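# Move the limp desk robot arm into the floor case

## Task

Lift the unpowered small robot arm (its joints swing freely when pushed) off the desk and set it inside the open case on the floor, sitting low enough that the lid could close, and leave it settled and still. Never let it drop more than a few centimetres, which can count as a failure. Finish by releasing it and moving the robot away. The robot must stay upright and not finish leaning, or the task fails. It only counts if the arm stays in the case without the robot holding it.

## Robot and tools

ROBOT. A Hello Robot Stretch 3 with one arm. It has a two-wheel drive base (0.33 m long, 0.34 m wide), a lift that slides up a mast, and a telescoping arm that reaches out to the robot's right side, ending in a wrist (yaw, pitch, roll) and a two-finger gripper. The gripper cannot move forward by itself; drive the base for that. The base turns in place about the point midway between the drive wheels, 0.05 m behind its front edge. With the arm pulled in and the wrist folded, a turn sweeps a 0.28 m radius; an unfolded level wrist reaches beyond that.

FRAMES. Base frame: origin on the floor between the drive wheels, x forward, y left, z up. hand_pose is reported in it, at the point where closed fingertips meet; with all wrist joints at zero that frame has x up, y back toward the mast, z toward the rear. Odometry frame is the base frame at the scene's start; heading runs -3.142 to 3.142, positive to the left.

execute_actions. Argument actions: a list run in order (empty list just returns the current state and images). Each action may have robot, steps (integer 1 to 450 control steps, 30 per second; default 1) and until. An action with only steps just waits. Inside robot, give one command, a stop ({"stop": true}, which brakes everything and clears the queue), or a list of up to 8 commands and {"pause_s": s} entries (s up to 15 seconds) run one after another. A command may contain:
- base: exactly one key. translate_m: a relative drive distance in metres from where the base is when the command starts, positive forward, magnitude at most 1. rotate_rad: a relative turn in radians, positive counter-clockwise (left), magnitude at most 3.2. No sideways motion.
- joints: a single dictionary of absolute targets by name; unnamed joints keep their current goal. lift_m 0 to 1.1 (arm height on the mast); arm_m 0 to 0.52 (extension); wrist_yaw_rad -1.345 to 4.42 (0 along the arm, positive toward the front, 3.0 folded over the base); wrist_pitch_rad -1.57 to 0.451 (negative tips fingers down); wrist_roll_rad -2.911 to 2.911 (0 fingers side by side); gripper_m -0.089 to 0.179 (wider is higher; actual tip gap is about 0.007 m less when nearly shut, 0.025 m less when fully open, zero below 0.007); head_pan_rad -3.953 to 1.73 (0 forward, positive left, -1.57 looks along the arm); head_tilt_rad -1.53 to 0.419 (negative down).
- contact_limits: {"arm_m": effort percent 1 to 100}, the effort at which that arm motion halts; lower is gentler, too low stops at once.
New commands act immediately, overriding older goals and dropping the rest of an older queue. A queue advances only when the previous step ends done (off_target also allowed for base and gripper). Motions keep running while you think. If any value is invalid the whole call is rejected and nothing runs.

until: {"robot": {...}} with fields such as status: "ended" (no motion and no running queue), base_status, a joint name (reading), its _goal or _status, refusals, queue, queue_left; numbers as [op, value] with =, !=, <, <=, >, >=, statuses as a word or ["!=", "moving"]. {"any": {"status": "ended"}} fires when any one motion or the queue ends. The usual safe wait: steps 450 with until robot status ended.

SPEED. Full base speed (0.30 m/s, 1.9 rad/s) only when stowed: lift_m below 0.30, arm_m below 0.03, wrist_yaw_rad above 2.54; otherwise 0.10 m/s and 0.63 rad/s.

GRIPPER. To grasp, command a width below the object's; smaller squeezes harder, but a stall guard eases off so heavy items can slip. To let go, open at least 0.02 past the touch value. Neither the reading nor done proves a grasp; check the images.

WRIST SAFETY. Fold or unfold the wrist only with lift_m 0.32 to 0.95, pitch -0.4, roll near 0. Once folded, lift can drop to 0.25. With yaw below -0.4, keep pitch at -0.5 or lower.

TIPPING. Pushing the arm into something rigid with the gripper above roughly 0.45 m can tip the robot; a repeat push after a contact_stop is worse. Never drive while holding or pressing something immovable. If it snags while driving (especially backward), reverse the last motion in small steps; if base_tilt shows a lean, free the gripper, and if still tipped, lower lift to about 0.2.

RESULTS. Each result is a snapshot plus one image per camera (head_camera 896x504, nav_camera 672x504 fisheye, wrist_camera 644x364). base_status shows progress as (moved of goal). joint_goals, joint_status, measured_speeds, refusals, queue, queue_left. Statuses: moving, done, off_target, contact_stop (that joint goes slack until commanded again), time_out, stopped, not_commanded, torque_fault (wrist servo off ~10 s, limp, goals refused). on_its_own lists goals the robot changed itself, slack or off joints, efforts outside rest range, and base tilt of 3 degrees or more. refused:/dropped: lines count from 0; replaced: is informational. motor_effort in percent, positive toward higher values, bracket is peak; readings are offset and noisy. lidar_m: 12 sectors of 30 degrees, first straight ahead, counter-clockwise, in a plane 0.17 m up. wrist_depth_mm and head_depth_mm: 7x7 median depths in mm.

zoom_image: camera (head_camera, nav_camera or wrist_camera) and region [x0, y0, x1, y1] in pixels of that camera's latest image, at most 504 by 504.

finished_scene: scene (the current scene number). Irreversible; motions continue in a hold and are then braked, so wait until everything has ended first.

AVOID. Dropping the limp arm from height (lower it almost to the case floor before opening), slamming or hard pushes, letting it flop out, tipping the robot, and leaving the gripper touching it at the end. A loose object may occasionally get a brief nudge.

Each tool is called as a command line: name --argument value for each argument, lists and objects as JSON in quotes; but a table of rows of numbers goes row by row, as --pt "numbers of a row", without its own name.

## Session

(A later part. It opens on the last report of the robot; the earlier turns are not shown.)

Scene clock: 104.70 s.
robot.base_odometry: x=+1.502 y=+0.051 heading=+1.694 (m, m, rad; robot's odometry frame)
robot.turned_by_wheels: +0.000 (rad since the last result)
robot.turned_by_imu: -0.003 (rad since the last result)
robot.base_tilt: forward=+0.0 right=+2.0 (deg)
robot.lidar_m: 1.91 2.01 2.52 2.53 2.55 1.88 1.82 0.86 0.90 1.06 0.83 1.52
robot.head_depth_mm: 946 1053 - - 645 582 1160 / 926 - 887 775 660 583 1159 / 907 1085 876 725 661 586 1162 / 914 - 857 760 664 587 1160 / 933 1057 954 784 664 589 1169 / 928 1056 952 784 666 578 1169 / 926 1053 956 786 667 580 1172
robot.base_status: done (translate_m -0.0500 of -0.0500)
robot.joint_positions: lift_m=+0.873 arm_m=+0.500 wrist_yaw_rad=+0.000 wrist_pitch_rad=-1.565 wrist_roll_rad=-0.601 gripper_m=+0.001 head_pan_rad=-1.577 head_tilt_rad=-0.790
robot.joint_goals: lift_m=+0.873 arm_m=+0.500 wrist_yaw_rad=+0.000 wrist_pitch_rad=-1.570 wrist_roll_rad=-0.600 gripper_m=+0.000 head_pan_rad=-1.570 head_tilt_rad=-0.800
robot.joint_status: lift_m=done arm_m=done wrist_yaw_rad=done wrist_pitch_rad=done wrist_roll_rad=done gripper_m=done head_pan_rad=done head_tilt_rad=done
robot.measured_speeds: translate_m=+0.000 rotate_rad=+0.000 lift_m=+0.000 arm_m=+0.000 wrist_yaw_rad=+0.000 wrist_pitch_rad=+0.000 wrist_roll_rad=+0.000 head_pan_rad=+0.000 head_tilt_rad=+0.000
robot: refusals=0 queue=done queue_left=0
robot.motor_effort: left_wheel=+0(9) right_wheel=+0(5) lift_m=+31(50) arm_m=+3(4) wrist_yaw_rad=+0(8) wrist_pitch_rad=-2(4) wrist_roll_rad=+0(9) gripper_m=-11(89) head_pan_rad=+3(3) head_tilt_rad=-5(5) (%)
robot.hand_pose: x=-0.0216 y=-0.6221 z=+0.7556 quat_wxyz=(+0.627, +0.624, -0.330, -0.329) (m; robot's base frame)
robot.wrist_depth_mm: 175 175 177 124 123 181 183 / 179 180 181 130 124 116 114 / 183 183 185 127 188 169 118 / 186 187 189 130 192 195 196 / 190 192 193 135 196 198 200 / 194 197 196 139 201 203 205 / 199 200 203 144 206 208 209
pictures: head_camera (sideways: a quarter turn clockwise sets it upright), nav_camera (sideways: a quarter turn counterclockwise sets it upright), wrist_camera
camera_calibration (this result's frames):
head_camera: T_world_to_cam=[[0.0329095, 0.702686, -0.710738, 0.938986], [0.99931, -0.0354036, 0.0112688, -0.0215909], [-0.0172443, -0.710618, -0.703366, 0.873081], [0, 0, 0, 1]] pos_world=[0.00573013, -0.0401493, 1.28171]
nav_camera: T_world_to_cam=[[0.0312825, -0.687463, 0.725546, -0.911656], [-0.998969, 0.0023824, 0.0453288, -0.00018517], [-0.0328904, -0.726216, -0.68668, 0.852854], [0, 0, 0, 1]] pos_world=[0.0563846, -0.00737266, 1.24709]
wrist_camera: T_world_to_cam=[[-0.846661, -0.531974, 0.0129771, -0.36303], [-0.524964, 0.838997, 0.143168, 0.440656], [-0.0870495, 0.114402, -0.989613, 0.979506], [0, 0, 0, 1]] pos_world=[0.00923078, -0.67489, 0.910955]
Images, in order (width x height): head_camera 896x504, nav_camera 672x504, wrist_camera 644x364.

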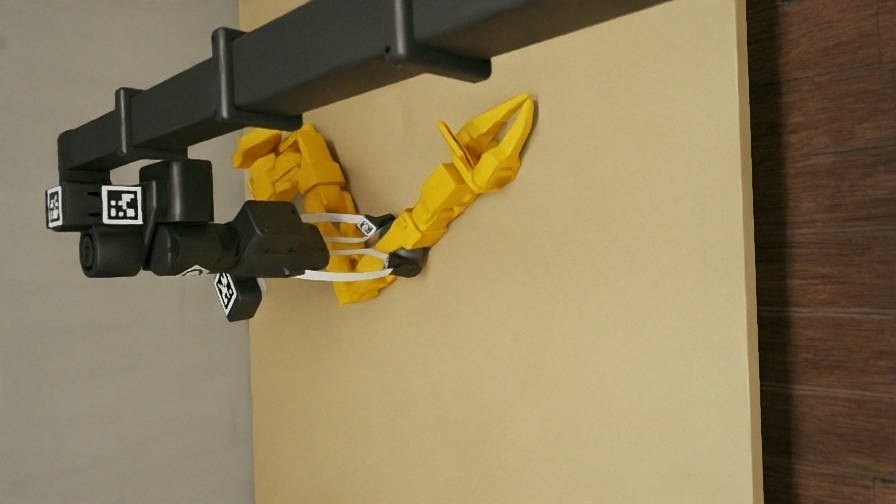

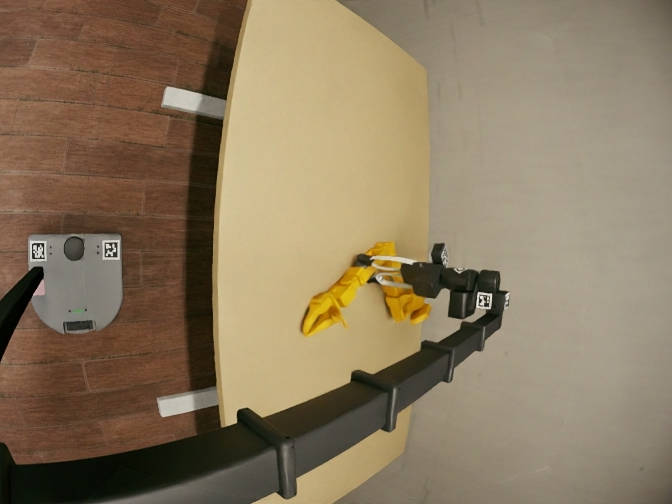

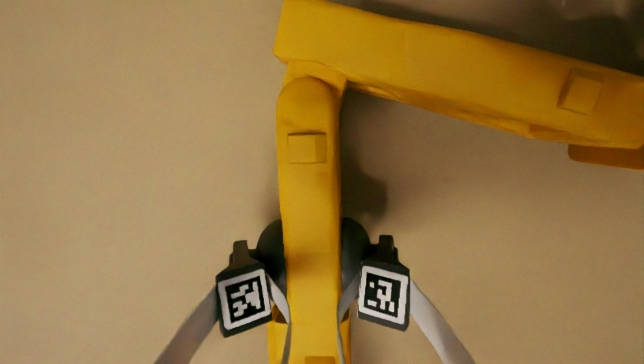

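execute_actions --actions '[{"robot":[{"joints":{"wrist_roll_rad":-1.25}}],"steps":450,"until":{"robot":{"status":"ended"}}}]'

Scene clock: 109.37 s.
robot.base_odometry: x=+1.502 y=+0.051 heading=+1.694 (m, m, rad; robot's odometry frame)
robot.turned_by_wheels: +0.000 (rad since the last result)
robot.turned_by_imu: -0.001 (rad since the last result)
robot.base_tilt: forward=-0.1 right=+2.0 (deg)
robot.lidar_m: 1.91 2.00 2.52 2.54 2.55 1.88 1.82 0.86 0.90 1.06 0.82 1.52
robot.head_depth_mm: 942 1060 - - 644 584 1159 / 925 - 914 738 660 587 1158 / 908 1078 946 748 662 587 1160 / 918 - 872 762 662 588 1165 / 932 1059 925 782 663 588 1163 / 929 1052 954 783 668 579 1166 / 926 1055 958 787 669 580 1171
robot.base_status: done (translate_m -0.0500 of -0.0500)
robot.joint_positions: lift_m=+0.873 arm_m=+0.500 wrist_yaw_rad=-0.002 wrist_pitch_rad=-1.565 wrist_roll_rad=-1.240 gripper_m=+0.001 head_pan_rad=-1.577 head_tilt_rad=-0.790
robot.joint_goals: lift_m=+0.873 arm_m=+0.500 wrist_yaw_rad=+0.000 wrist_pitch_rad=-1.570 wrist_roll_rad=-1.250 gripper_m=+0.000 head_pan_rad=-1.570 head_tilt_rad=-0.800
robot.joint_status: lift_m=done arm_m=done wrist_yaw_rad=done wrist_pitch_rad=done wrist_roll_rad=done gripper_m=done head_pan_rad=done head_tilt_rad=done
robot.measured_speeds: translate_m=+0.000 rotate_rad=+0.000 lift_m=+0.000 arm_m=+0.000 wrist_yaw_rad=+0.000 wrist_pitch_rad=+0.000 wrist_roll_rad=+0.000 head_pan_rad=+0.000 head_tilt_rad=+0.000
robot: refusals=0 queue=done queue_left=0
robot.motor_effort: left_wheel=-3(5) right_wheel=+2(4) lift_m=+31(30) arm_m=+4(3) wrist_yaw_rad=+2(9) wrist_pitch_rad=-2(2) wrist_roll_rad=-4(11) gripper_m=-11(12) head_pan_rad=+3(3) head_tilt_rad=-5(5) (%)
robot.hand_pose: x=-0.0214 y=-0.6221 z=+0.7556 quat_wxyz=(+0.699, +0.696, -0.117, -0.117) (m; robot's base frame)
robot.wrist_depth_mm: 173 174 176 125 178 180 182 / 177 178 180 132 124 119 187 / 181 182 184 128 187 120 117 / 185 186 189 130 192 194 121 / 189 191 193 135 196 199 202 / 194 195 196 140 202 205 206 / 199 200 204 144 208 209 213
pictures: head_camera (sideways: a quarter turn clockwise sets it upright), nav_camera (sideways: a quarter turn counterclockwise sets it upright), wrist_camera
camera_calibration (this result's frames):
head_camera: T_world_to_cam=[[0.0329094, 0.702686, -0.710738, 0.938985], [0.99931, -0.0354035, 0.0112688, -0.0215909], [-0.0172442, -0.710618, -0.703366, 0.873081], [0, 0, 0, 1]] pos_world=[0.00573014, -0.0401493, 1.28171]
nav_camera: T_world_to_cam=[[0.0312826, -0.687463, 0.725546, -0.911656], [-0.998969, 0.00238227, 0.0453288, -0.000185169], [-0.0328903, -0.726216, -0.68668, 0.852855], [0, 0, 0, 1]] pos_world=[0.0563846, -0.00737264, 1.24709]
wrist_camera: T_world_to_cam=[[-0.363904, -0.931323, 0.014527, -0.602176], [-0.920675, 0.36202, 0.145941, 0.133457], [-0.141177, 0.0397339, -0.989187, 0.931591], [0, 0, 0, 1]] pos_world=[0.0352557, -0.64615, 0.910788]
Images, in order (width x height): head_camera 896x504, nav_camera 672x504, wrist_camera 644x364.

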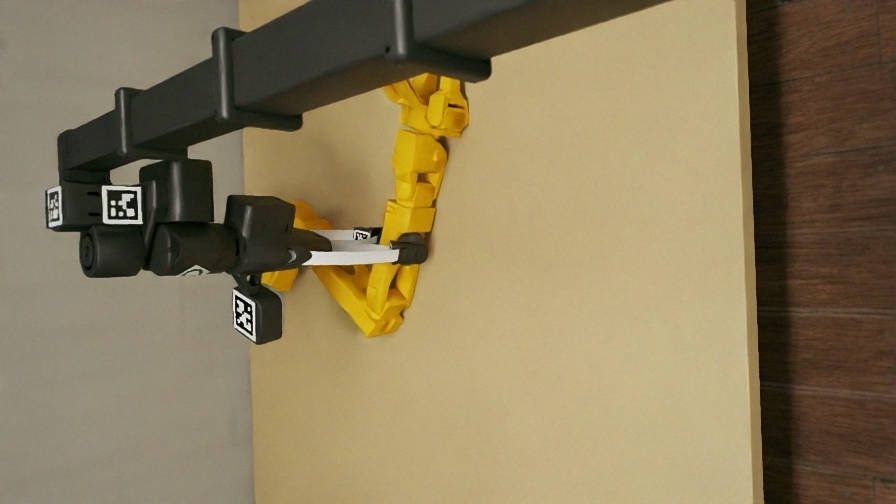

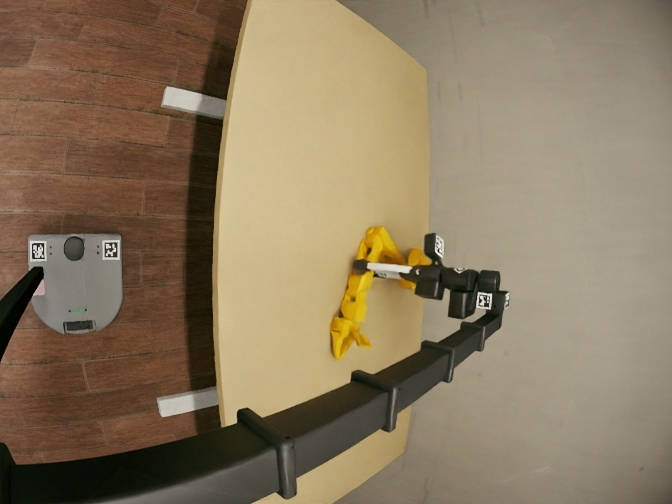

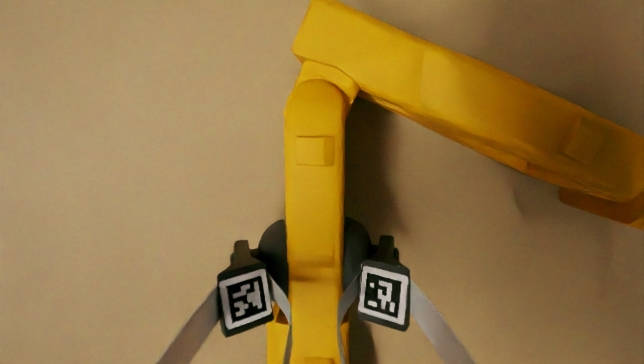

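execute_actions --actions '[{"robot":[{"joints":{"wrist_roll_rad":-1.7,"arm_m":0.52}},{"joints":{"arm_m":0.36}},{"joints":{"gripper_m":0.09}},{"joints":{"lift_m":1.06}}],"steps":450,"until":{"robot":{"status":"ended"}}}]'

Scene clock: 121.53 s.
robot.base_odometry: x=+1.502 y=+0.051 heading=+1.694 (m, m, rad; robot's odometry frame)
robot.turned_by_wheels: +0.000 (rad since the last result)
robot.turned_by_imu: -0.003 (rad since the last result)
robot.base_tilt: forward=-0.1 right=+2.0 (deg)
robot.lidar_m: 1.91 2.01 2.53 2.54 2.56 1.88 1.82 0.87 0.91 1.06 0.82 1.52
robot.head_depth_mm: 947 1069 935 737 657 581 1151 / 941 1072 943 711 660 584 1153 / 908 1077 945 778 662 585 1161 / - 1083 813 763 661 587 1161 / 917 1081 841 727 664 588 1168 / 930 1068 953 783 667 578 1168 / 931 1054 963 789 668 579 1165
robot.base_status: done (translate_m -0.0500 of -0.0500)
robot.joint_positions: lift_m=+1.060 arm_m=+0.360 wrist_yaw_rad=-0.001 wrist_pitch_rad=-1.560 wrist_roll_rad=-1.698 gripper_m=+0.090 head_pan_rad=-1.577 head_tilt_rad=-0.790
robot.joint_goals: lift_m=+1.060 arm_m=+0.360 wrist_yaw_rad=+0.000 wrist_pitch_rad=-1.570 wrist_roll_rad=-1.700 gripper_m=+0.090 head_pan_rad=-1.570 head_tilt_rad=-0.800
robot.joint_status: lift_m=done arm_m=done wrist_yaw_rad=done wrist_pitch_rad=done wrist_roll_rad=done gripper_m=done head_pan_rad=done head_tilt_rad=done
robot.measured_speeds: translate_m=+0.000 rotate_rad=+0.000 lift_m=+0.000 arm_m=+0.000 wrist_yaw_rad=+0.000 wrist_pitch_rad=+0.000 wrist_roll_rad=+0.000 head_pan_rad=+0.000 head_tilt_rad=+0.000
robot: refusals=0 queue=done queue_left=0
robot.motor_effort: left_wheel=-3(5) right_wheel=+2(3) lift_m=+48(52) arm_m=-4(7) wrist_yaw_rad=+1(6) wrist_pitch_rad=-4(7) wrist_roll_rad=-1(7) gripper_m=+0(80) head_pan_rad=+3(2) head_tilt_rad=-5(5) (%)
robot.hand_pose: x=-0.0213 y=-0.4840 z=+0.9419 quat_wxyz=(+0.709, +0.702, +0.045, +0.044) (m; robot's base frame)
robot.wrist_depth_mm: - 347 351 355 358 362 366 / - 352 358 361 367 370 375 / - 362 367 366 375 317 307 / - 371 380 380 384 322 391 / - 382 386 386 393 401 407 / - 389 399 394 406 411 417 / - 409 407 361 423 424 428
pictures: head_camera (sideways: a quarter turn clockwise sets it upright), nav_camera (sideways: a quarter turn counterclockwise sets it upright), wrist_camera
camera_calibration (this result's frames):
head_camera: T_world_to_cam=[[0.0329095, 0.702686, -0.710738, 0.938986], [0.99931, -0.0354036, 0.0112688, -0.0215909], [-0.0172443, -0.710618, -0.703366, 0.873081], [0, 0, 0, 1]] pos_world=[0.00573013, -0.0401493, 1.28171]
nav_camera: T_world_to_cam=[[0.0312825, -0.687463, 0.725546, -0.911656], [-0.998969, 0.0023824, 0.0453288, -0.00018517], [-0.0328904, -0.726216, -0.68668, 0.852854], [0, 0, 0, 1]] pos_world=[0.0563846, -0.00737266, 1.24709]
wrist_camera: T_world_to_cam=[[0.0863507, -0.996073, 0.0195479, -0.502672], [-0.985446, -0.0825129, 0.148617, -0.162747], [-0.146421, -0.0320967, -0.988702, 1.07504], [0, 0, 0, 1]] pos_world=[0.040436, -0.479621, 1.09691]
Images, in order (width x height): head_camera 896x504, nav_camera 672x504, wrist_camera 644x364.

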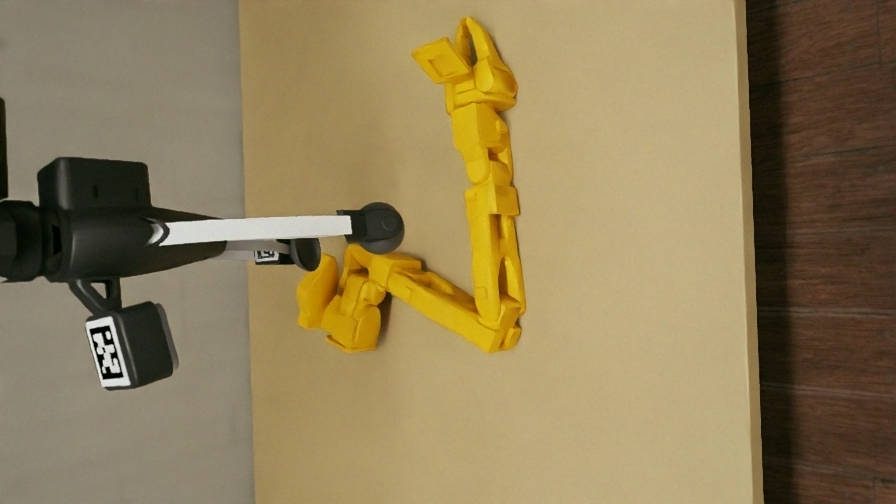

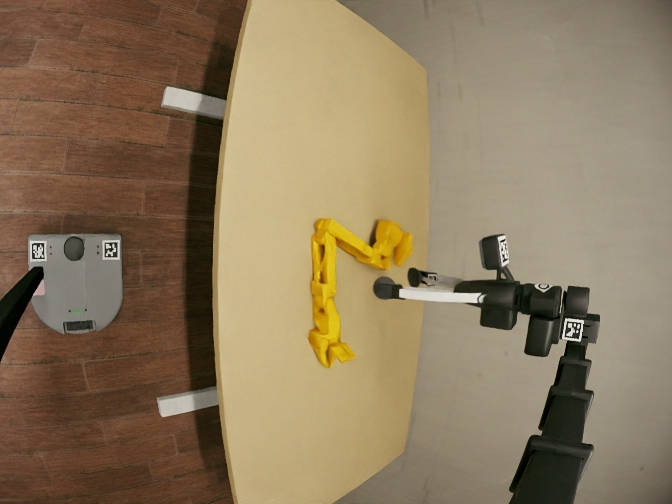

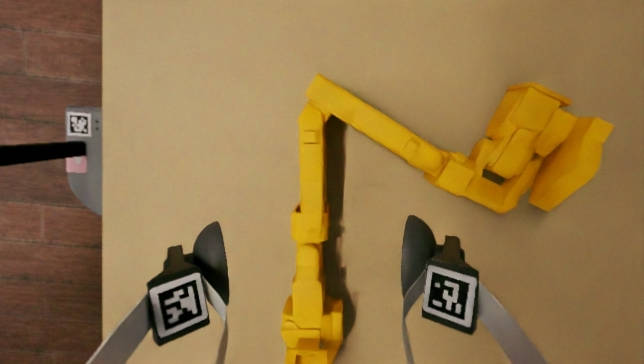

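execute_actions --actions '[{"robot":[{"joints":{"wrist_roll_rad":-2.22,"arm_m":0.387,"gripper_m":0.17,"lift_m":0.96},"base":{"translate_m":0.055}}],"steps":450,"until":{"robot":{"status":"ended"}}}]'

Scene clock: 134.47 s.
robot.base_odometry: x=+1.495 y=+0.106 heading=+1.694 (m, m, rad; robot's odometry frame)
robot.turned_by_wheels: +0.000 (rad since the last result)
robot.turned_by_imu: -0.002 (rad since the last result)
robot.base_tilt: forward=-0.1 right=+2.0 (deg)
robot.lidar_m: 1.85 1.95 2.55 2.50 2.63 1.94 1.88 0.91 1.10 1.06 0.79 1.53
robot.head_depth_mm: - - 939 706 657 583 1154 / - 1070 944 776 659 584 1155 / - 1078 946 758 660 585 1162 / - - 801 718 663 589 1160 / 934 1062 911 784 666 587 1166 / 928 1059 956 784 666 590 1173 / 927 1058 962 786 668 579 1171
robot.base_status: done (translate_m +0.0550 of +0.0550)
robot.joint_positions: lift_m=+0.960 arm_m=+0.387 wrist_yaw_rad=-0.001 wrist_pitch_rad=-1.560 wrist_roll_rad=-2.216 gripper_m=+0.170 head_pan_rad=-1.577 head_tilt_rad=-0.790
robot.joint_goals: lift_m=+0.960 arm_m=+0.387 wrist_yaw_rad=+0.000 wrist_pitch_rad=-1.570 wrist_roll_rad=-2.220 gripper_m=+0.170 head_pan_rad=-1.570 head_tilt_rad=-0.800
robot.joint_status: lift_m=done arm_m=done wrist_yaw_rad=done wrist_pitch_rad=done wrist_roll_rad=done gripper_m=done head_pan_rad=done head_tilt_rad=done
robot.measured_speeds: translate_m=+0.000 rotate_rad=+0.000 lift_m=+0.000 arm_m=+0.000 wrist_yaw_rad=+0.000 wrist_pitch_rad=+0.000 wrist_roll_rad=+0.000 head_pan_rad=+0.000 head_tilt_rad=+0.000
robot: refusals=0 queue=done queue_left=0
robot.motor_effort: left_wheel=-2(3) right_wheel=+1(4) lift_m=+29(46) arm_m=+4(5) wrist_yaw_rad=+1(1) wrist_pitch_rad=-4(4) wrist_roll_rad=-2(3) gripper_m=+1(85) head_pan_rad=+2(3) head_tilt_rad=-5(5) (%)
robot.hand_pose: x=-0.0213 y=-0.5102 z=+0.8426 quat_wxyz=(+0.674, +0.668, +0.225, +0.223) (m; robot's base frame)
robot.wrist_depth_mm: 252 253 256 259 261 263 266 / 259 259 262 265 267 270 273 / 264 265 269 272 275 279 279 / 272 273 276 218 282 287 289 / 277 281 281 288 289 292 298 / 285 289 236 295 250 300 306 / - 296 300 304 235 237 227
pictures: head_camera (sideways: a quarter turn clockwise sets it upright), nav_camera (sideways: a quarter turn counterclockwise sets it upright), wrist_camera
camera_calibration (this result's frames):
head_camera: T_world_to_cam=[[0.0329096, 0.702686, -0.710738, 0.938986], [0.99931, -0.0354037, 0.0112688, -0.0215909], [-0.0172444, -0.710618, -0.703366, 0.873081], [0, 0, 0, 1]] pos_world=[0.00573013, -0.0401493, 1.28171]
nav_camera: T_world_to_cam=[[0.0312824, -0.687463, 0.725546, -0.911656], [-0.998969, 0.00238252, 0.0453288, -0.00018517], [-0.0328905, -0.726216, -0.68668, 0.852854], [0, 0, 0, 1]] pos_world=[0.0563846, -0.00737267, 1.24709]
wrist_camera: T_world_to_cam=[[0.568513, -0.822495, 0.0171533, -0.426057], [-0.81441, -0.559732, 0.153091, -0.393724], [-0.116315, -0.101004, -0.988063, 0.940997], [0, 0, 0, 1]] pos_world=[0.031019, -0.475766, 0.997349]
Images, in order (width x height): head_camera 896x504, nav_camera 672x504, wrist_camera 644x364.

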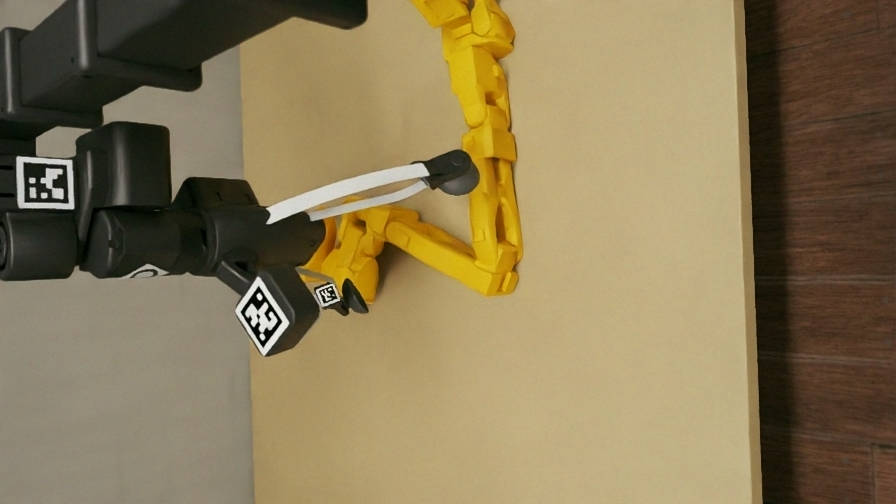

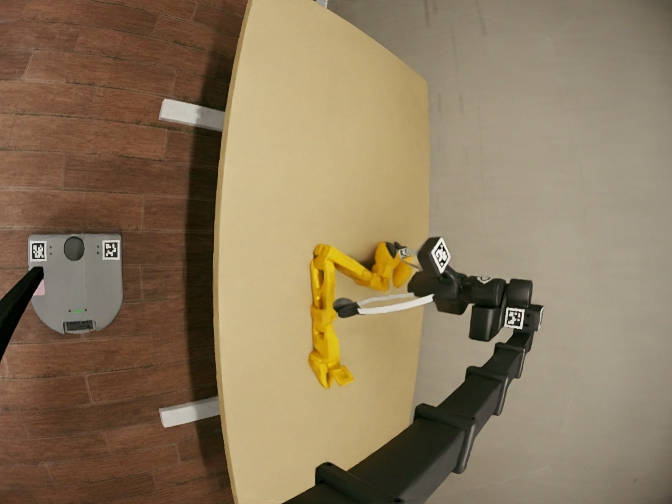

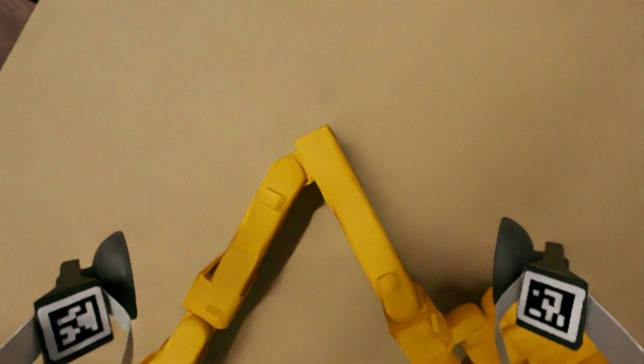

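execute_actions --actions '[{"robot":[{"joints":{"lift_m":0.873}},{"joints":{"gripper_m":0.02}},{"pause_s":0.5},{"joints":{"gripper_m":0.13}},{"joints":{"lift_m":1.06}}],"steps":450,"until":{"robot":{"status":"ended"}}}]'

Scene clock: 146.43 s.
robot.base_odometry: x=+1.495 y=+0.106 heading=+1.694 (m, m, rad; robot's odometry frame)
robot.turned_by_wheels: +0.000 (rad since the last result)
robot.turned_by_imu: -0.003 (rad since the last result)
robot.base_tilt: forward=-0.1 right=+2.0 (deg)
robot.lidar_m: 1.86 1.95 2.55 2.50 2.62 1.94 1.87 0.91 1.10 1.06 0.79 1.52
robot.head_depth_mm: 945 1068 939 777 658 583 1157 / 942 1073 941 766 661 585 1156 / 939 1064 966 741 662 587 1160 / - 1089 924 707 664 587 1158 / 917 1087 951 785 665 589 1166 / 931 1058 956 784 666 589 1164 / 928 1054 959 789 669 580 1171
robot.base_status: done (translate_m +0.0550 of +0.0550)
robot.joint_positions: lift_m=+1.060 arm_m=+0.387 wrist_yaw_rad=+0.002 wrist_pitch_rad=-1.559 wrist_roll_rad=-2.224 gripper_m=+0.130 head_pan_rad=-1.577 head_tilt_rad=-0.790
robot.joint_goals: lift_m=+1.060 arm_m=+0.387 wrist_yaw_rad=+0.000 wrist_pitch_rad=-1.570 wrist_roll_rad=-2.220 gripper_m=+0.130 head_pan_rad=-1.570 head_tilt_rad=-0.800
robot.joint_status: lift_m=done arm_m=done wrist_yaw_rad=done wrist_pitch_rad=done wrist_roll_rad=done gripper_m=done head_pan_rad=done head_tilt_rad=done
robot.measured_speeds: translate_m=+0.000 rotate_rad=+0.000 lift_m=+0.000 arm_m=+0.000 wrist_yaw_rad=+0.000 wrist_pitch_rad=+0.000 wrist_roll_rad=+0.000 head_pan_rad=+0.000 head_tilt_rad=+0.000
robot: refusals=0 queue=done queue_left=0
robot.motor_effort: left_wheel=-2(3) right_wheel=+1(2) lift_m=+48(50) arm_m=+3(4) wrist_yaw_rad=-2(3) wrist_pitch_rad=-5(6) wrist_roll_rad=+2(4) gripper_m=+0(92) head_pan_rad=+3(4) head_tilt_rad=-5(5) (%)
robot.hand_pose: x=-0.0213 y=-0.5107 z=+0.9418 quat_wxyz=(+0.673, +0.666, +0.229, +0.226) (m; robot's base frame)
robot.wrist_depth_mm: - 348 348 352 352 360 362 / - 355 356 358 366 369 370 / - 364 367 364 373 375 380 / 373 374 376 323 386 386 396 / 379 383 389 332 397 398 405 / 386 - 400 342 335 410 417 / 402 406 412 357 331 429 429
pictures: head_camera (sideways: a quarter turn clockwise sets it upright), nav_camera (sideways: a quarter turn counterclockwise sets it upright), wrist_camera
camera_calibration (this result's frames):
head_camera: T_world_to_cam=[[0.0329094, 0.702686, -0.710738, 0.938986], [0.99931, -0.0354035, 0.0112688, -0.0215909], [-0.0172442, -0.710618, -0.703366, 0.873081], [0, 0, 0, 1]] pos_world=[0.00573014, -0.0401493, 1.28171]
nav_camera: T_world_to_cam=[[0.0312826, -0.687463, 0.725546, -0.911656], [-0.998969, 0.00238228, 0.0453288, -0.00018517], [-0.0328903, -0.726216, -0.68668, 0.852854], [0, 0, 0, 1]] pos_world=[0.0563846, -0.00737266, 1.24709]
wrist_camera: T_world_to_cam=[[0.577353, -0.816289, 0.0183044, -0.425795], [-0.808313, -0.568259, 0.153983, -0.414262], [-0.115293, -0.103698, -0.987904, 1.03751], [0, 0, 0, 1]] pos_world=[0.0305983, -0.475392, 1.09654]
Images, in order (width x height): head_camera 896x504, nav_camera 672x504, wrist_camera 644x364.

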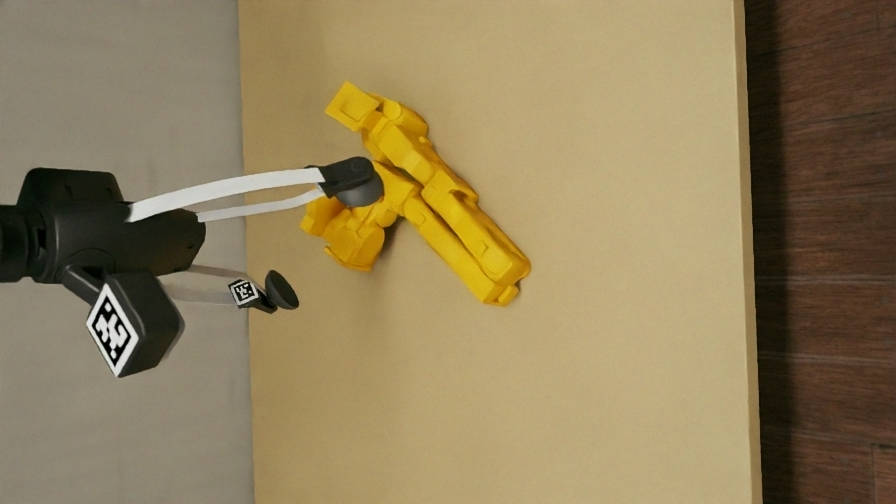

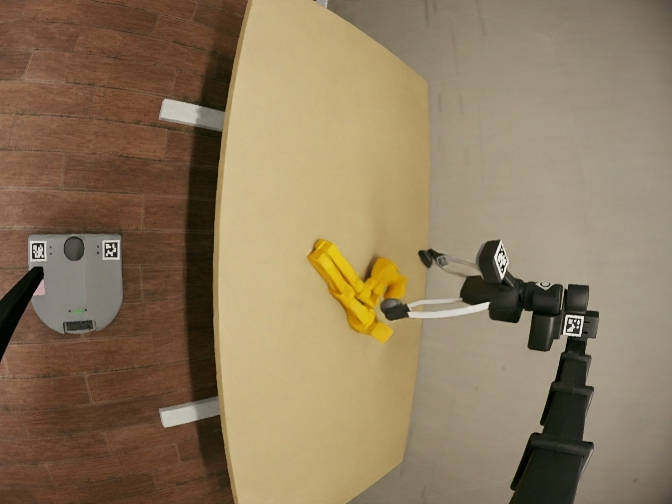

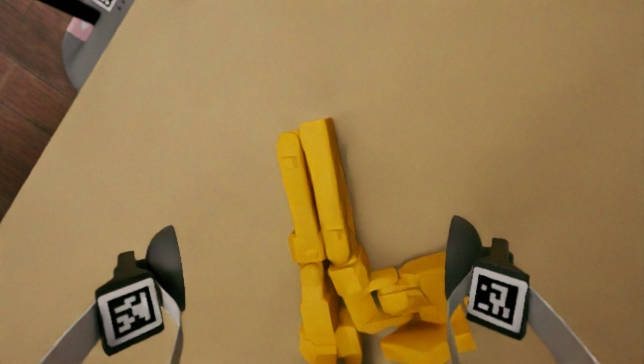

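execute_actions --actions '[{"robot":[{"joints":{"wrist_roll_rad":0.25,"arm_m":0.46},"base":{"translate_m":-0.066}}],"steps":450,"until":{"robot":{"status":"ended"}}}]'

Scene clock: 153.90 s.
robot.base_odometry: x=+1.503 y=+0.040 heading=+1.694 (m, m, rad; robot's odometry frame)
robot.turned_by_wheels: +0.000 (rad since the last result)
robot.turned_by_imu: -0.001 (rad since the last result)
robot.base_tilt: forward=-0.1 right=+2.0 (deg)
robot.lidar_m: 1.92 2.02 2.52 2.56 2.53 1.87 1.81 0.86 0.89 1.06 0.83 0.87
robot.head_depth_mm: 944 1074 940 775 658 584 1158 / 941 1076 948 775 660 586 1158 / 943 1068 928 758 661 586 1161 / - 1083 920 726 662 586 1163 / 934 1062 954 714 664 589 1170 / 926 1052 953 784 666 578 1168 / 924 1053 957 789 670 580 1173
robot.base_status: done (translate_m -0.0660 of -0.0660)
robot.joint_positions: lift_m=+1.060 arm_m=+0.460 wrist_yaw_rad=+0.002 wrist_pitch_rad=-1.562 wrist_roll_rad=+0.246 gripper_m=+0.130 head_pan_rad=-1.577 head_tilt_rad=-0.790
robot.joint_goals: lift_m=+1.060 arm_m=+0.460 wrist_yaw_rad=+0.000 wrist_pitch_rad=-1.570 wrist_roll_rad=+0.250 gripper_m=+0.130 head_pan_rad=-1.570 head_tilt_rad=-0.800
robot.joint_status: lift_m=done arm_m=done wrist_yaw_rad=done wrist_pitch_rad=done wrist_roll_rad=done gripper_m=done head_pan_rad=done head_tilt_rad=done
robot.measured_speeds: translate_m=+0.000 rotate_rad=+0.000 lift_m=+0.000 arm_m=+0.000 wrist_yaw_rad=+0.000 wrist_pitch_rad=+0.000 wrist_roll_rad=+0.000 head_pan_rad=+0.000 head_tilt_rad=+0.000
robot: refusals=0 queue=done queue_left=0
robot.motor_effort: left_wheel=-2(7) right_wheel=+1(3) lift_m=+48(47) arm_m=+4(4) wrist_yaw_rad=-1(1) wrist_pitch_rad=-4(5) wrist_roll_rad=+2(4) gripper_m=+0(0) head_pan_rad=+3(3) head_tilt_rad=-5(5) (%)
robot.hand_pose: x=-0.0217 y=-0.5828 z=+0.9419 quat_wxyz=(+0.437, +0.433, -0.559, -0.555) (m; robot's base frame)
robot.wrist_depth_mm: 352 357 356 356 361 360 364 / 363 363 360 363 364 366 369 / 371 372 295 321 329 377 378 / 378 379 379 318 382 383 383 / 386 385 386 332 392 390 391 / 392 - 396 396 398 398 402 / 399 406 406 406 407 408 411
pictures: head_camera (sideways: a quarter turn clockwise sets it upright), nav_camera (sideways: a quarter turn counterclockwise sets it upright), wrist_camera
camera_calibration (this result's frames):
head_camera: T_world_to_cam=[[0.0329092, 0.702686, -0.710738, 0.938986], [0.99931, -0.0354032, 0.0112688, -0.0215909], [-0.017244, -0.710618, -0.703366, 0.873081], [0, 0, 0, 1]] pos_world=[0.00573015, -0.0401493, 1.28171]
nav_camera: T_world_to_cam=[[0.0312828, -0.687463, 0.725546, -0.911656], [-0.998969, 0.00238203, 0.0453288, -0.000185169], [-0.0328901, -0.726216, -0.68668, 0.852855], [0, 0, 0, 1]] pos_world=[0.0563846, -0.00737264, 1.24709]
wrist_camera: T_world_to_cam=[[-0.959884, 0.280281, 0.0081212, 0.130855], [0.278648, 0.950257, 0.139169, 0.466907], [0.0312893, 0.135849, -0.990235, 1.17503], [0, 0, 0, 1]] pos_world=[-0.0412633, -0.639985, 1.09751]
Images, in order (width x height): head_camera 896x504, nav_camera 672x504, wrist_camera 644x364.

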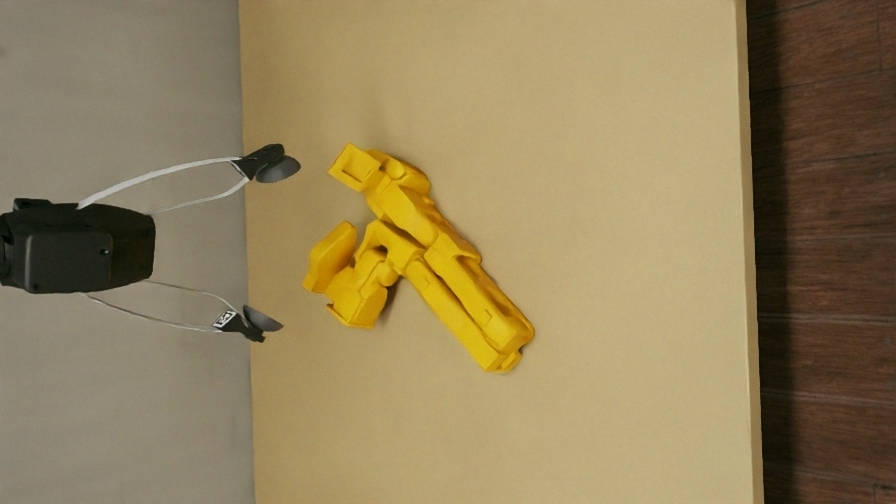

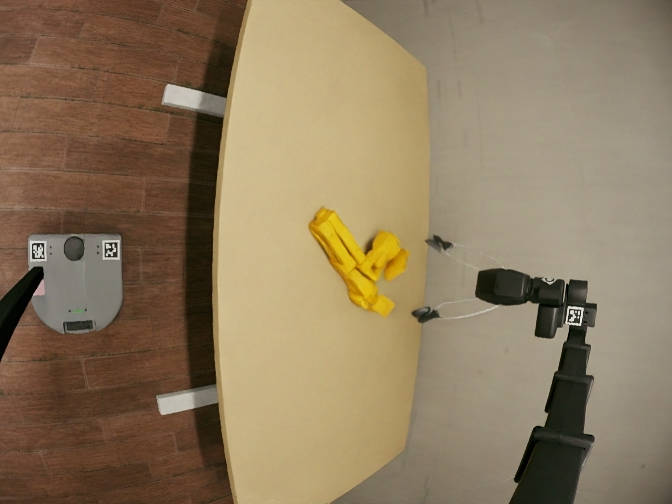

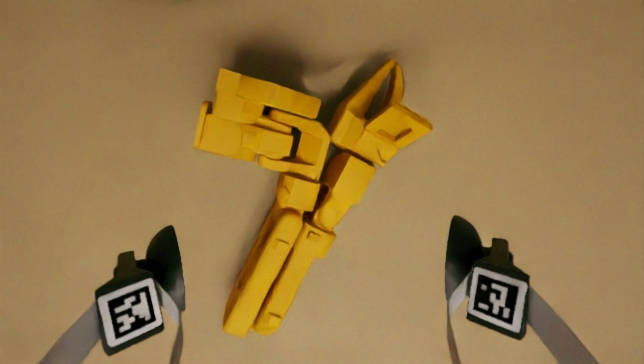

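execute_actions --actions '[{"robot":[{"joints":{"wrist_roll_rad":0.17,"arm_m":0.463,"gripper_m":0.145,"lift_m":0.95},"base":{"translate_m":-0.013}}],"steps":450,"until":{"robot":{"status":"ended"}}}]'

Scene clock: 164.87 s.
robot.base_odometry: x=+1.505 y=+0.027 heading=+1.694 (m, m, rad; robot's odometry frame)
robot.turned_by_wheels: +0.000 (rad since the last result)
robot.turned_by_imu: -0.001 (rad since the last result)
robot.base_tilt: forward=-0.1 right=+2.0 (deg)
robot.lidar_m: 1.93 2.04 2.52 3.67 2.51 1.86 1.80 0.85 0.87 1.06 0.84 0.87
robot.head_depth_mm: 913 - 925 775 658 582 1155 / - 1075 941 774 660 584 1156 / - 1070 948 762 662 586 1159 / - - 919 732 664 586 1164 / 935 1063 981 707 664 589 1169 / 932 1059 953 784 666 578 1167 / 926 1053 960 790 668 579 1168
robot.base_status: done (translate_m -0.0130 of -0.0130)
robot.joint_positions: lift_m=+0.950 arm_m=+0.463 wrist_yaw_rad=+0.002 wrist_pitch_rad=-1.563 wrist_roll_rad=+0.174 gripper_m=+0.145 head_pan_rad=-1.577 head_tilt_rad=-0.790
robot.joint_goals: lift_m=+0.950 arm_m=+0.463 wrist_yaw_rad=+0.000 wrist_pitch_rad=-1.570 wrist_roll_rad=+0.170 gripper_m=+0.145 head_pan_rad=-1.570 head_tilt_rad=-0.800
robot.joint_status: lift_m=done arm_m=done wrist_yaw_rad=done wrist_pitch_rad=done wrist_roll_rad=done gripper_m=done head_pan_rad=done head_tilt_rad=done
robot.measured_speeds: translate_m=+0.000 rotate_rad=+0.000 lift_m=+0.000 arm_m=+0.000 wrist_yaw_rad=+0.000 wrist_pitch_rad=+0.000 wrist_roll_rad=+0.000 head_pan_rad=+0.000 head_tilt_rad=+0.000
robot: refusals=0 queue=done queue_left=0
robot.motor_effort: left_wheel=-3(7) right_wheel=+1(2) lift_m=+28(46) arm_m=+3(5) wrist_yaw_rad=-1(1) wrist_pitch_rad=-3(4) wrist_roll_rad=-2(3) gripper_m=+0(62) head_pan_rad=+3(3) head_tilt_rad=-5(5) (%)
robot.hand_pose: x=-0.0217 y=-0.5856 z=+0.8326 quat_wxyz=(+0.457, +0.453, -0.543, -0.539) (m; robot's base frame)
robot.wrist_depth_mm: 251 248 251 254 254 256 255 / 255 177 157 257 233 261 261 / 261 182 197 212 182 264 267 / 266 269 213 214 221 272 273 / 271 270 272 210 275 276 280 / 278 - 222 235 281 - 285 / - 287 223 288 290 291 293
pictures: head_camera (sideways: a quarter turn clockwise sets it upright), nav_camera (sideways: a quarter turn counterclockwise sets it upright), wrist_camera
camera_calibration (this result's frames):
head_camera: T_world_to_cam=[[0.0329094, 0.702686, -0.710738, 0.938986], [0.99931, -0.0354035, 0.0112688, -0.0215909], [-0.0172442, -0.710618, -0.703366, 0.873081], [0, 0, 0, 1]] pos_world=[0.00573014, -0.0401493, 1.28171]
nav_camera: T_world_to_cam=[[0.0312826, -0.687463, 0.725546, -0.911656], [-0.998969, 0.00238227, 0.0453288, -0.000185169], [-0.0328903, -0.726216, -0.68668, 0.852855], [0, 0, 0, 1]] pos_world=[0.0563846, -0.00737265, 1.24709]
wrist_camera: T_world_to_cam=[[-0.977501, 0.210748, 0.00880981, 0.0908763], [0.209894, 0.967704, 0.139618, 0.493198], [0.0208988, 0.138325, -0.990166, 1.06839], [0, 0, 0, 1]] pos_world=[-0.0370158, -0.644207, 0.988225]
Images, in order (width x height): head_camera 896x504, nav_camera 672x504, wrist_camera 644x364.

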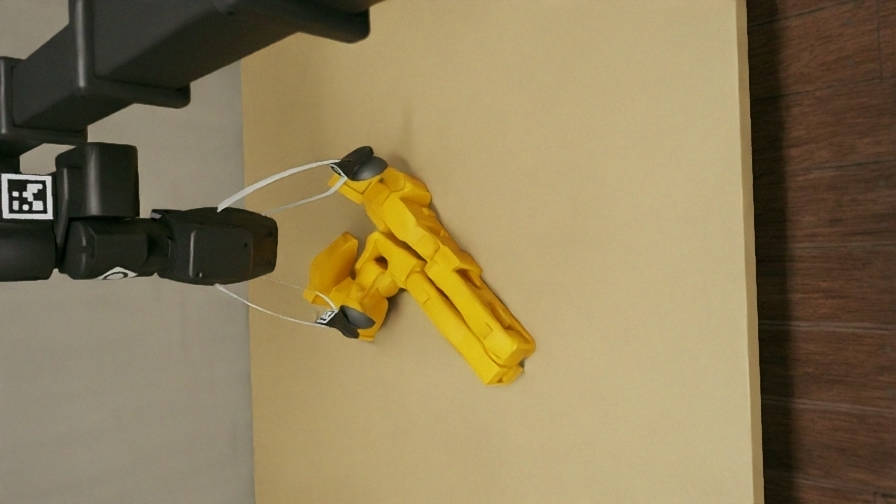

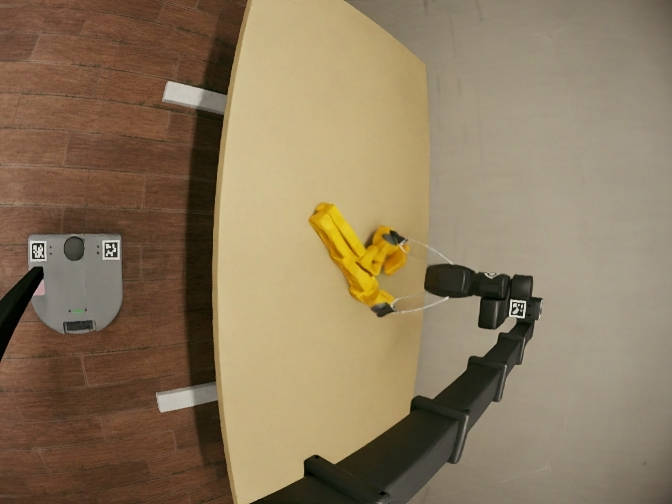

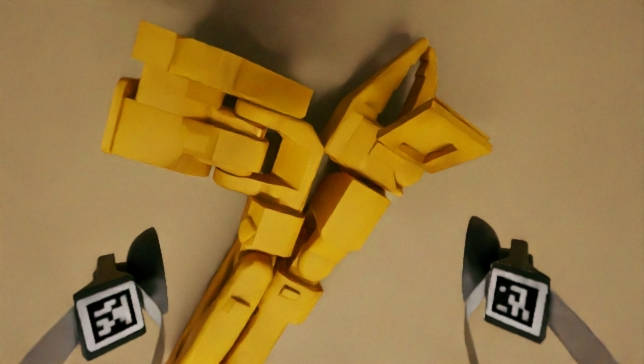

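execute_actions --actions '[{"robot":[{"joints":{"lift_m":0.873}},{"joints":{"gripper_m":0.115,"arm_m":0.471}},{"joints":{"gripper_m":0.03}},{"pause_s":0.5}],"steps":450,"until":{"robot":{"status":"ended"}}}]'

execute_actions --actions '[{"robot":[{"joints":{"lift_m":0.905}},{"pause_s":0.5}],"steps":450,"until":{"robot":{"status":"ended"}}}]'

Scene clock: 174.93 s.
robot.base_odometry: x=+1.505 y=+0.027 heading=+1.694 (m, m, rad; robot's odometry frame)
robot.turned_by_wheels: +0.000 (rad since the last result)
robot.turned_by_imu: -0.002 (rad since the last result)
robot.base_tilt: forward=-0.1 right=+2.0 (deg)
robot.lidar_m: 1.94 2.04 2.52 3.67 2.52 1.87 1.79 0.85 0.87 1.06 0.84 0.86
robot.head_depth_mm: 945 1056 - - 646 583 1155 / 928 - 914 777 660 585 1152 / 910 1077 944 761 661 585 1162 / 918 - 786 731 663 586 1161 / 933 1058 951 696 665 589 1169 / 931 1055 956 783 669 580 1170 / 927 1053 960 790 669 579 1164
robot.base_status: done (translate_m -0.0130 of -0.0130)
robot.joint_positions: lift_m=+0.873 arm_m=+0.471 wrist_yaw_rad=-0.002 wrist_pitch_rad=-1.584 wrist_roll_rad=+0.176 gripper_m=+0.035 head_pan_rad=-1.577 head_tilt_rad=-0.790
robot.joint_goals: lift_m=+0.873 arm_m=+0.471 wrist_yaw_rad=+0.000 wrist_pitch_rad=-1.570 wrist_roll_rad=+0.170 gripper_m=+0.033 head_pan_rad=-1.570 head_tilt_rad=-0.800
robot.joint_status: lift_m=done arm_m=done wrist_yaw_rad=done wrist_pitch_rad=done wrist_roll_rad=done gripper_m=done head_pan_rad=done head_tilt_rad=done
robot.measured_speeds: translate_m=+0.000 rotate_rad=+0.000 lift_m=+0.000 arm_m=+0.000 wrist_yaw_rad=+0.000 wrist_pitch_rad=+0.000 wrist_roll_rad=+0.000 head_pan_rad=+0.000 head_tilt_rad=+0.000
robot: refusals=0 queue=done queue_left=0
robot.motor_effort: left_wheel=-2(4) right_wheel=+1(3) lift_m=+27(25) arm_m=+5(8) wrist_yaw_rad=+4(3) wrist_pitch_rad=+6(6) wrist_roll_rad=-2(3) gripper_m=-26(100) head_pan_rad=+3(2) head_tilt_rad=-5(5) (%)
robot.hand_pose: x=-0.0216 y=-0.5882 z=+0.7562 quat_wxyz=(+0.451, +0.456, -0.539, -0.546) (m; robot's base frame)
robot.wrist_depth_mm: - 79 177 178 148 179 181 / 102 80 95 180 146 80 184 / 106 120 127 135 124 97 88 / 109 117 139 135 137 146 195 / 193 194 138 137 132 198 200 / 198 197 131 136 136 203 205 / 203 206 136 147 209 210 211
pictures: head_camera (sideways: a quarter turn clockwise sets it upright), nav_camera (sideways: a quarter turn counterclockwise sets it upright), wrist_camera
camera_calibration (this result's frames):
head_camera: T_world_to_cam=[[0.0329095, 0.702686, -0.710738, 0.938986], [0.99931, -0.0354036, 0.0112688, -0.0215909], [-0.0172443, -0.710618, -0.703366, 0.873081], [0, 0, 0, 1]] pos_world=[0.00573013, -0.0401493, 1.28171]
nav_camera: T_world_to_cam=[[0.0312825, -0.687463, 0.725546, -0.911656], [-0.998969, 0.00238239, 0.0453288, -0.000185169], [-0.0328904, -0.726216, -0.68668, 0.852855], [0, 0, 0, 1]] pos_world=[0.0563846, -0.00737265, 1.24709]
wrist_camera: T_world_to_cam=[[-0.976211, 0.216414, 0.0133123, 0.0921477], [0.215725, 0.963261, 0.159973, 0.488455], [0.0217973, 0.159039, -0.987032, 1.00285], [0, 0, 0, 1]] pos_world=[-0.0372756, -0.649944, 0.910479]
Images, in order (width x height): head_camera 896x504, nav_camera 672x504, wrist_camera 644x364.

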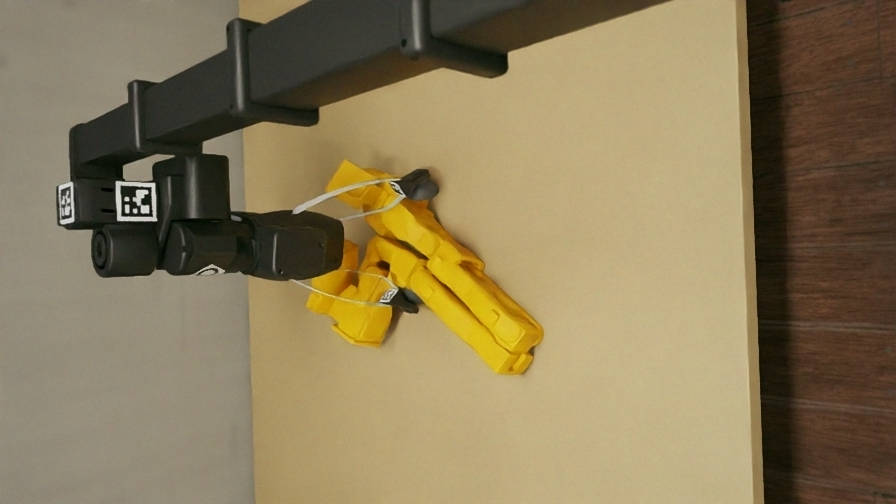

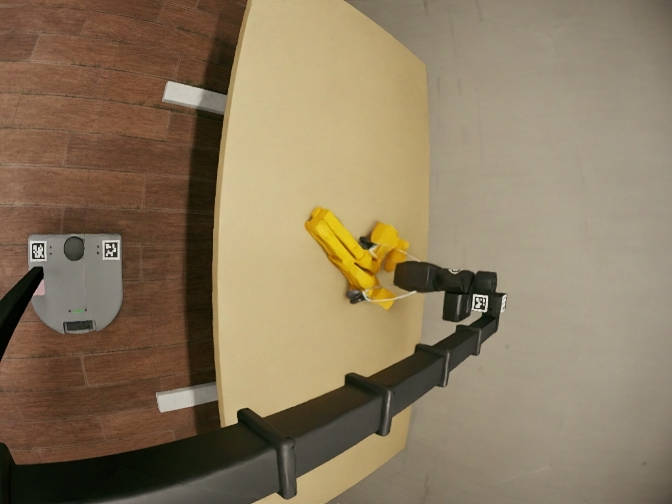

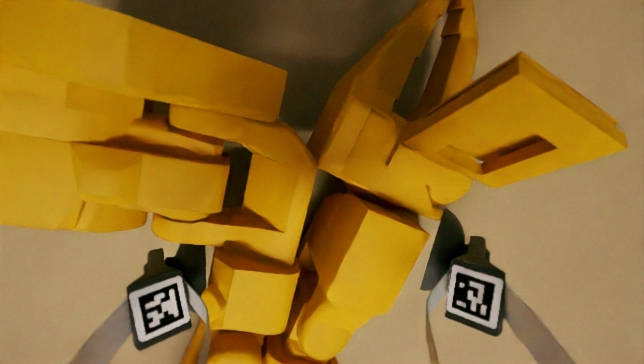

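Scene clock: 176.40 s.
robot.base_odometry: x=+1.505 y=+0.027 heading=+1.694 (m, m, rad; robot's odometry frame)
robot.turned_by_wheels: +0.000 (rad since the last result)
robot.turned_by_imu: +0.000 (rad since the last result)
robot.base_tilt: forward=-0.1 right=+2.1 (deg)
robot.lidar_m: 1.93 2.03 2.52 3.67 2.51 1.86 1.79 0.85 0.87 1.06 0.84 0.86
robot.head_depth_mm: 940 - - 746 656 583 1163 / 910 - 913 776 660 585 1156 / - 1092 889 778 662 587 1159 / 906 - 776 686 662 587 1163 / 932 1060 900 783 663 589 1164 / 930 1058 957 784 666 578 1169 / 927 1055 957 789 668 580 1167
robot.base_status: done (translate_m -0.0130 of -0.0130)
robot.joint_positions: lift_m=+0.904 arm_m=+0.471 wrist_yaw_rad=+0.001 wrist_pitch_rad=-1.568 wrist_roll_rad=+0.169 gripper_m=+0.034 head_pan_rad=-1.577 head_tilt_rad=-0.791
robot.joint_goals: lift_m=+0.905 arm_m=+0.471 wrist_yaw_rad=+0.000 wrist_pitch_rad=-1.570 wrist_roll_rad=+0.170 gripper_m=+0.033 head_pan_rad=-1.570 head_tilt_rad=-0.800
robot.joint_status: lift_m=done arm_m=done wrist_yaw_rad=done wrist_pitch_rad=done wrist_roll_rad=done gripper_m=done head_pan_rad=done head_tilt_rad=done
robot.measured_speeds: translate_m=+0.000 rotate_rad=+0.000 lift_m=+0.000 arm_m=+0.000 wrist_yaw_rad=+0.000 wrist_pitch_rad=+0.000 wrist_roll_rad=+0.000 head_pan_rad=+0.000 head_tilt_rad=+0.000
robot: refusals=0 queue=done queue_left=0
robot.motor_effort: left_wheel=-2(5) right_wheel=+1(3) lift_m=+53(58) arm_m=+2(5) wrist_yaw_rad=-1(7) wrist_pitch_rad=-1(7) wrist_roll_rad=+0(4) gripper_m=-16(27) head_pan_rad=+3(2) head_tilt_rad=-5(5) (%)
robot.hand_pose: x=-0.0217 y=-0.5923 z=+0.7868 quat_wxyz=(+0.457, +0.456, -0.541, -0.540) (m; robot's base frame)
robot.wrist_depth_mm: 204 205 206 129 96 97 211 / 87 97 139 129 124 213 216 / 120 131 133 132 132 220 221 / 120 127 139 136 125 225 225 / 124 142 141 135 128 229 229 / 229 229 136 141 142 235 236 / 234 234 236 145 240 242 242
pictures: head_camera (sideways: a quarter turn clockwise sets it upright), nav_camera (sideways: a quarter turn counterclockwise sets it upright), wrist_camera
camera_calibration (this result's frames):
head_camera: T_world_to_cam=[[0.0328448, 0.703014, -0.710417, 0.938568], [0.999313, -0.035314, 0.0112553, -0.0215734], [-0.0171751, -0.710299, -0.703691, 0.873503], [0, 0, 0, 1]] pos_world=[0.00573399, -0.0401401, 1.28169]
nav_camera: T_world_to_cam=[[0.0313458, -0.687791, 0.725232, -0.911247], [-0.99897, 0.00226703, 0.0453272, -0.000183065], [-0.0328197, -0.725905, -0.687011, 0.853285], [0, 0, 0, 1]] pos_world=[0.0563855, -0.00734288, 1.24709]
wrist_camera: T_world_to_cam=[[-0.978326, 0.20683, 0.00996229, 0.0894671], [0.206071, 0.967762, 0.144814, 0.501915], [0.0203107, 0.143728, -0.989409, 1.02655], [0, 0, 0, 1]] pos_world=[-0.0367523, -0.651783, 0.942099]
Images, in order (width x height): head_camera 896x504, nav_camera 672x504, wrist_camera 644x364.

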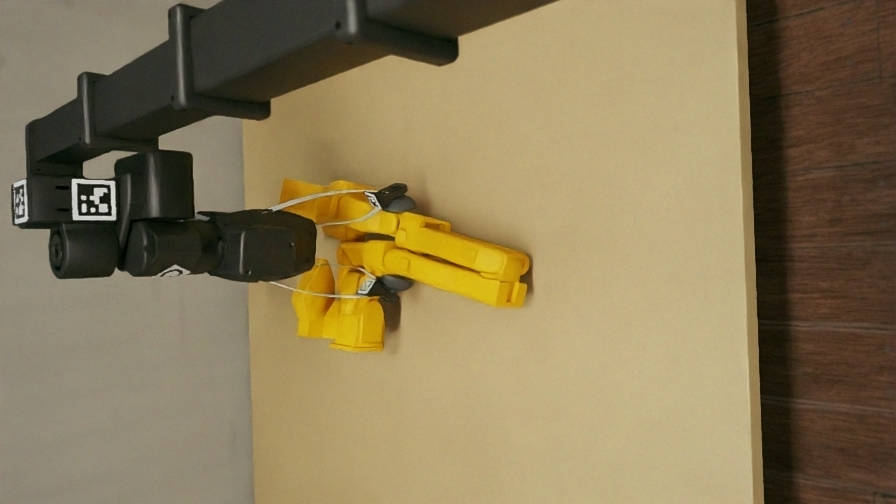

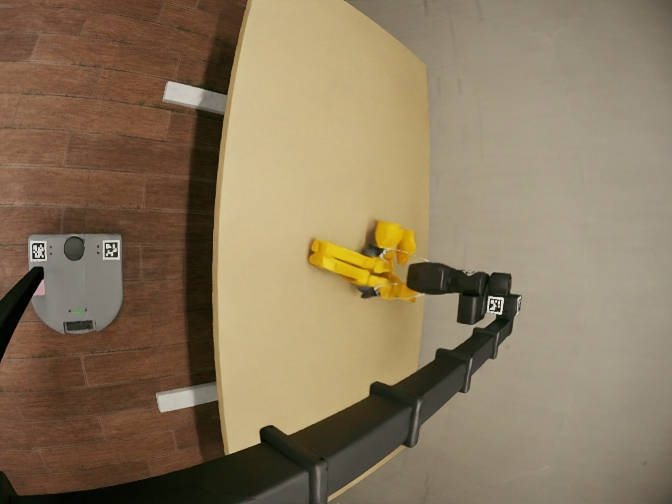

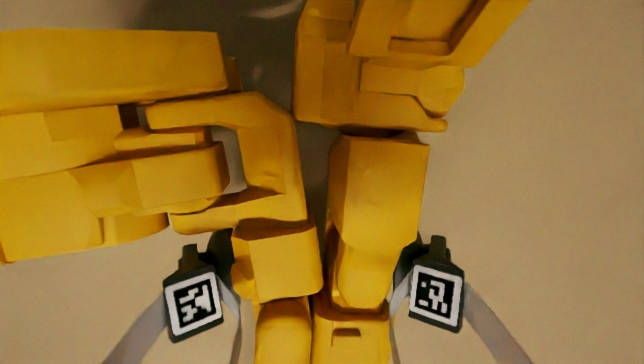

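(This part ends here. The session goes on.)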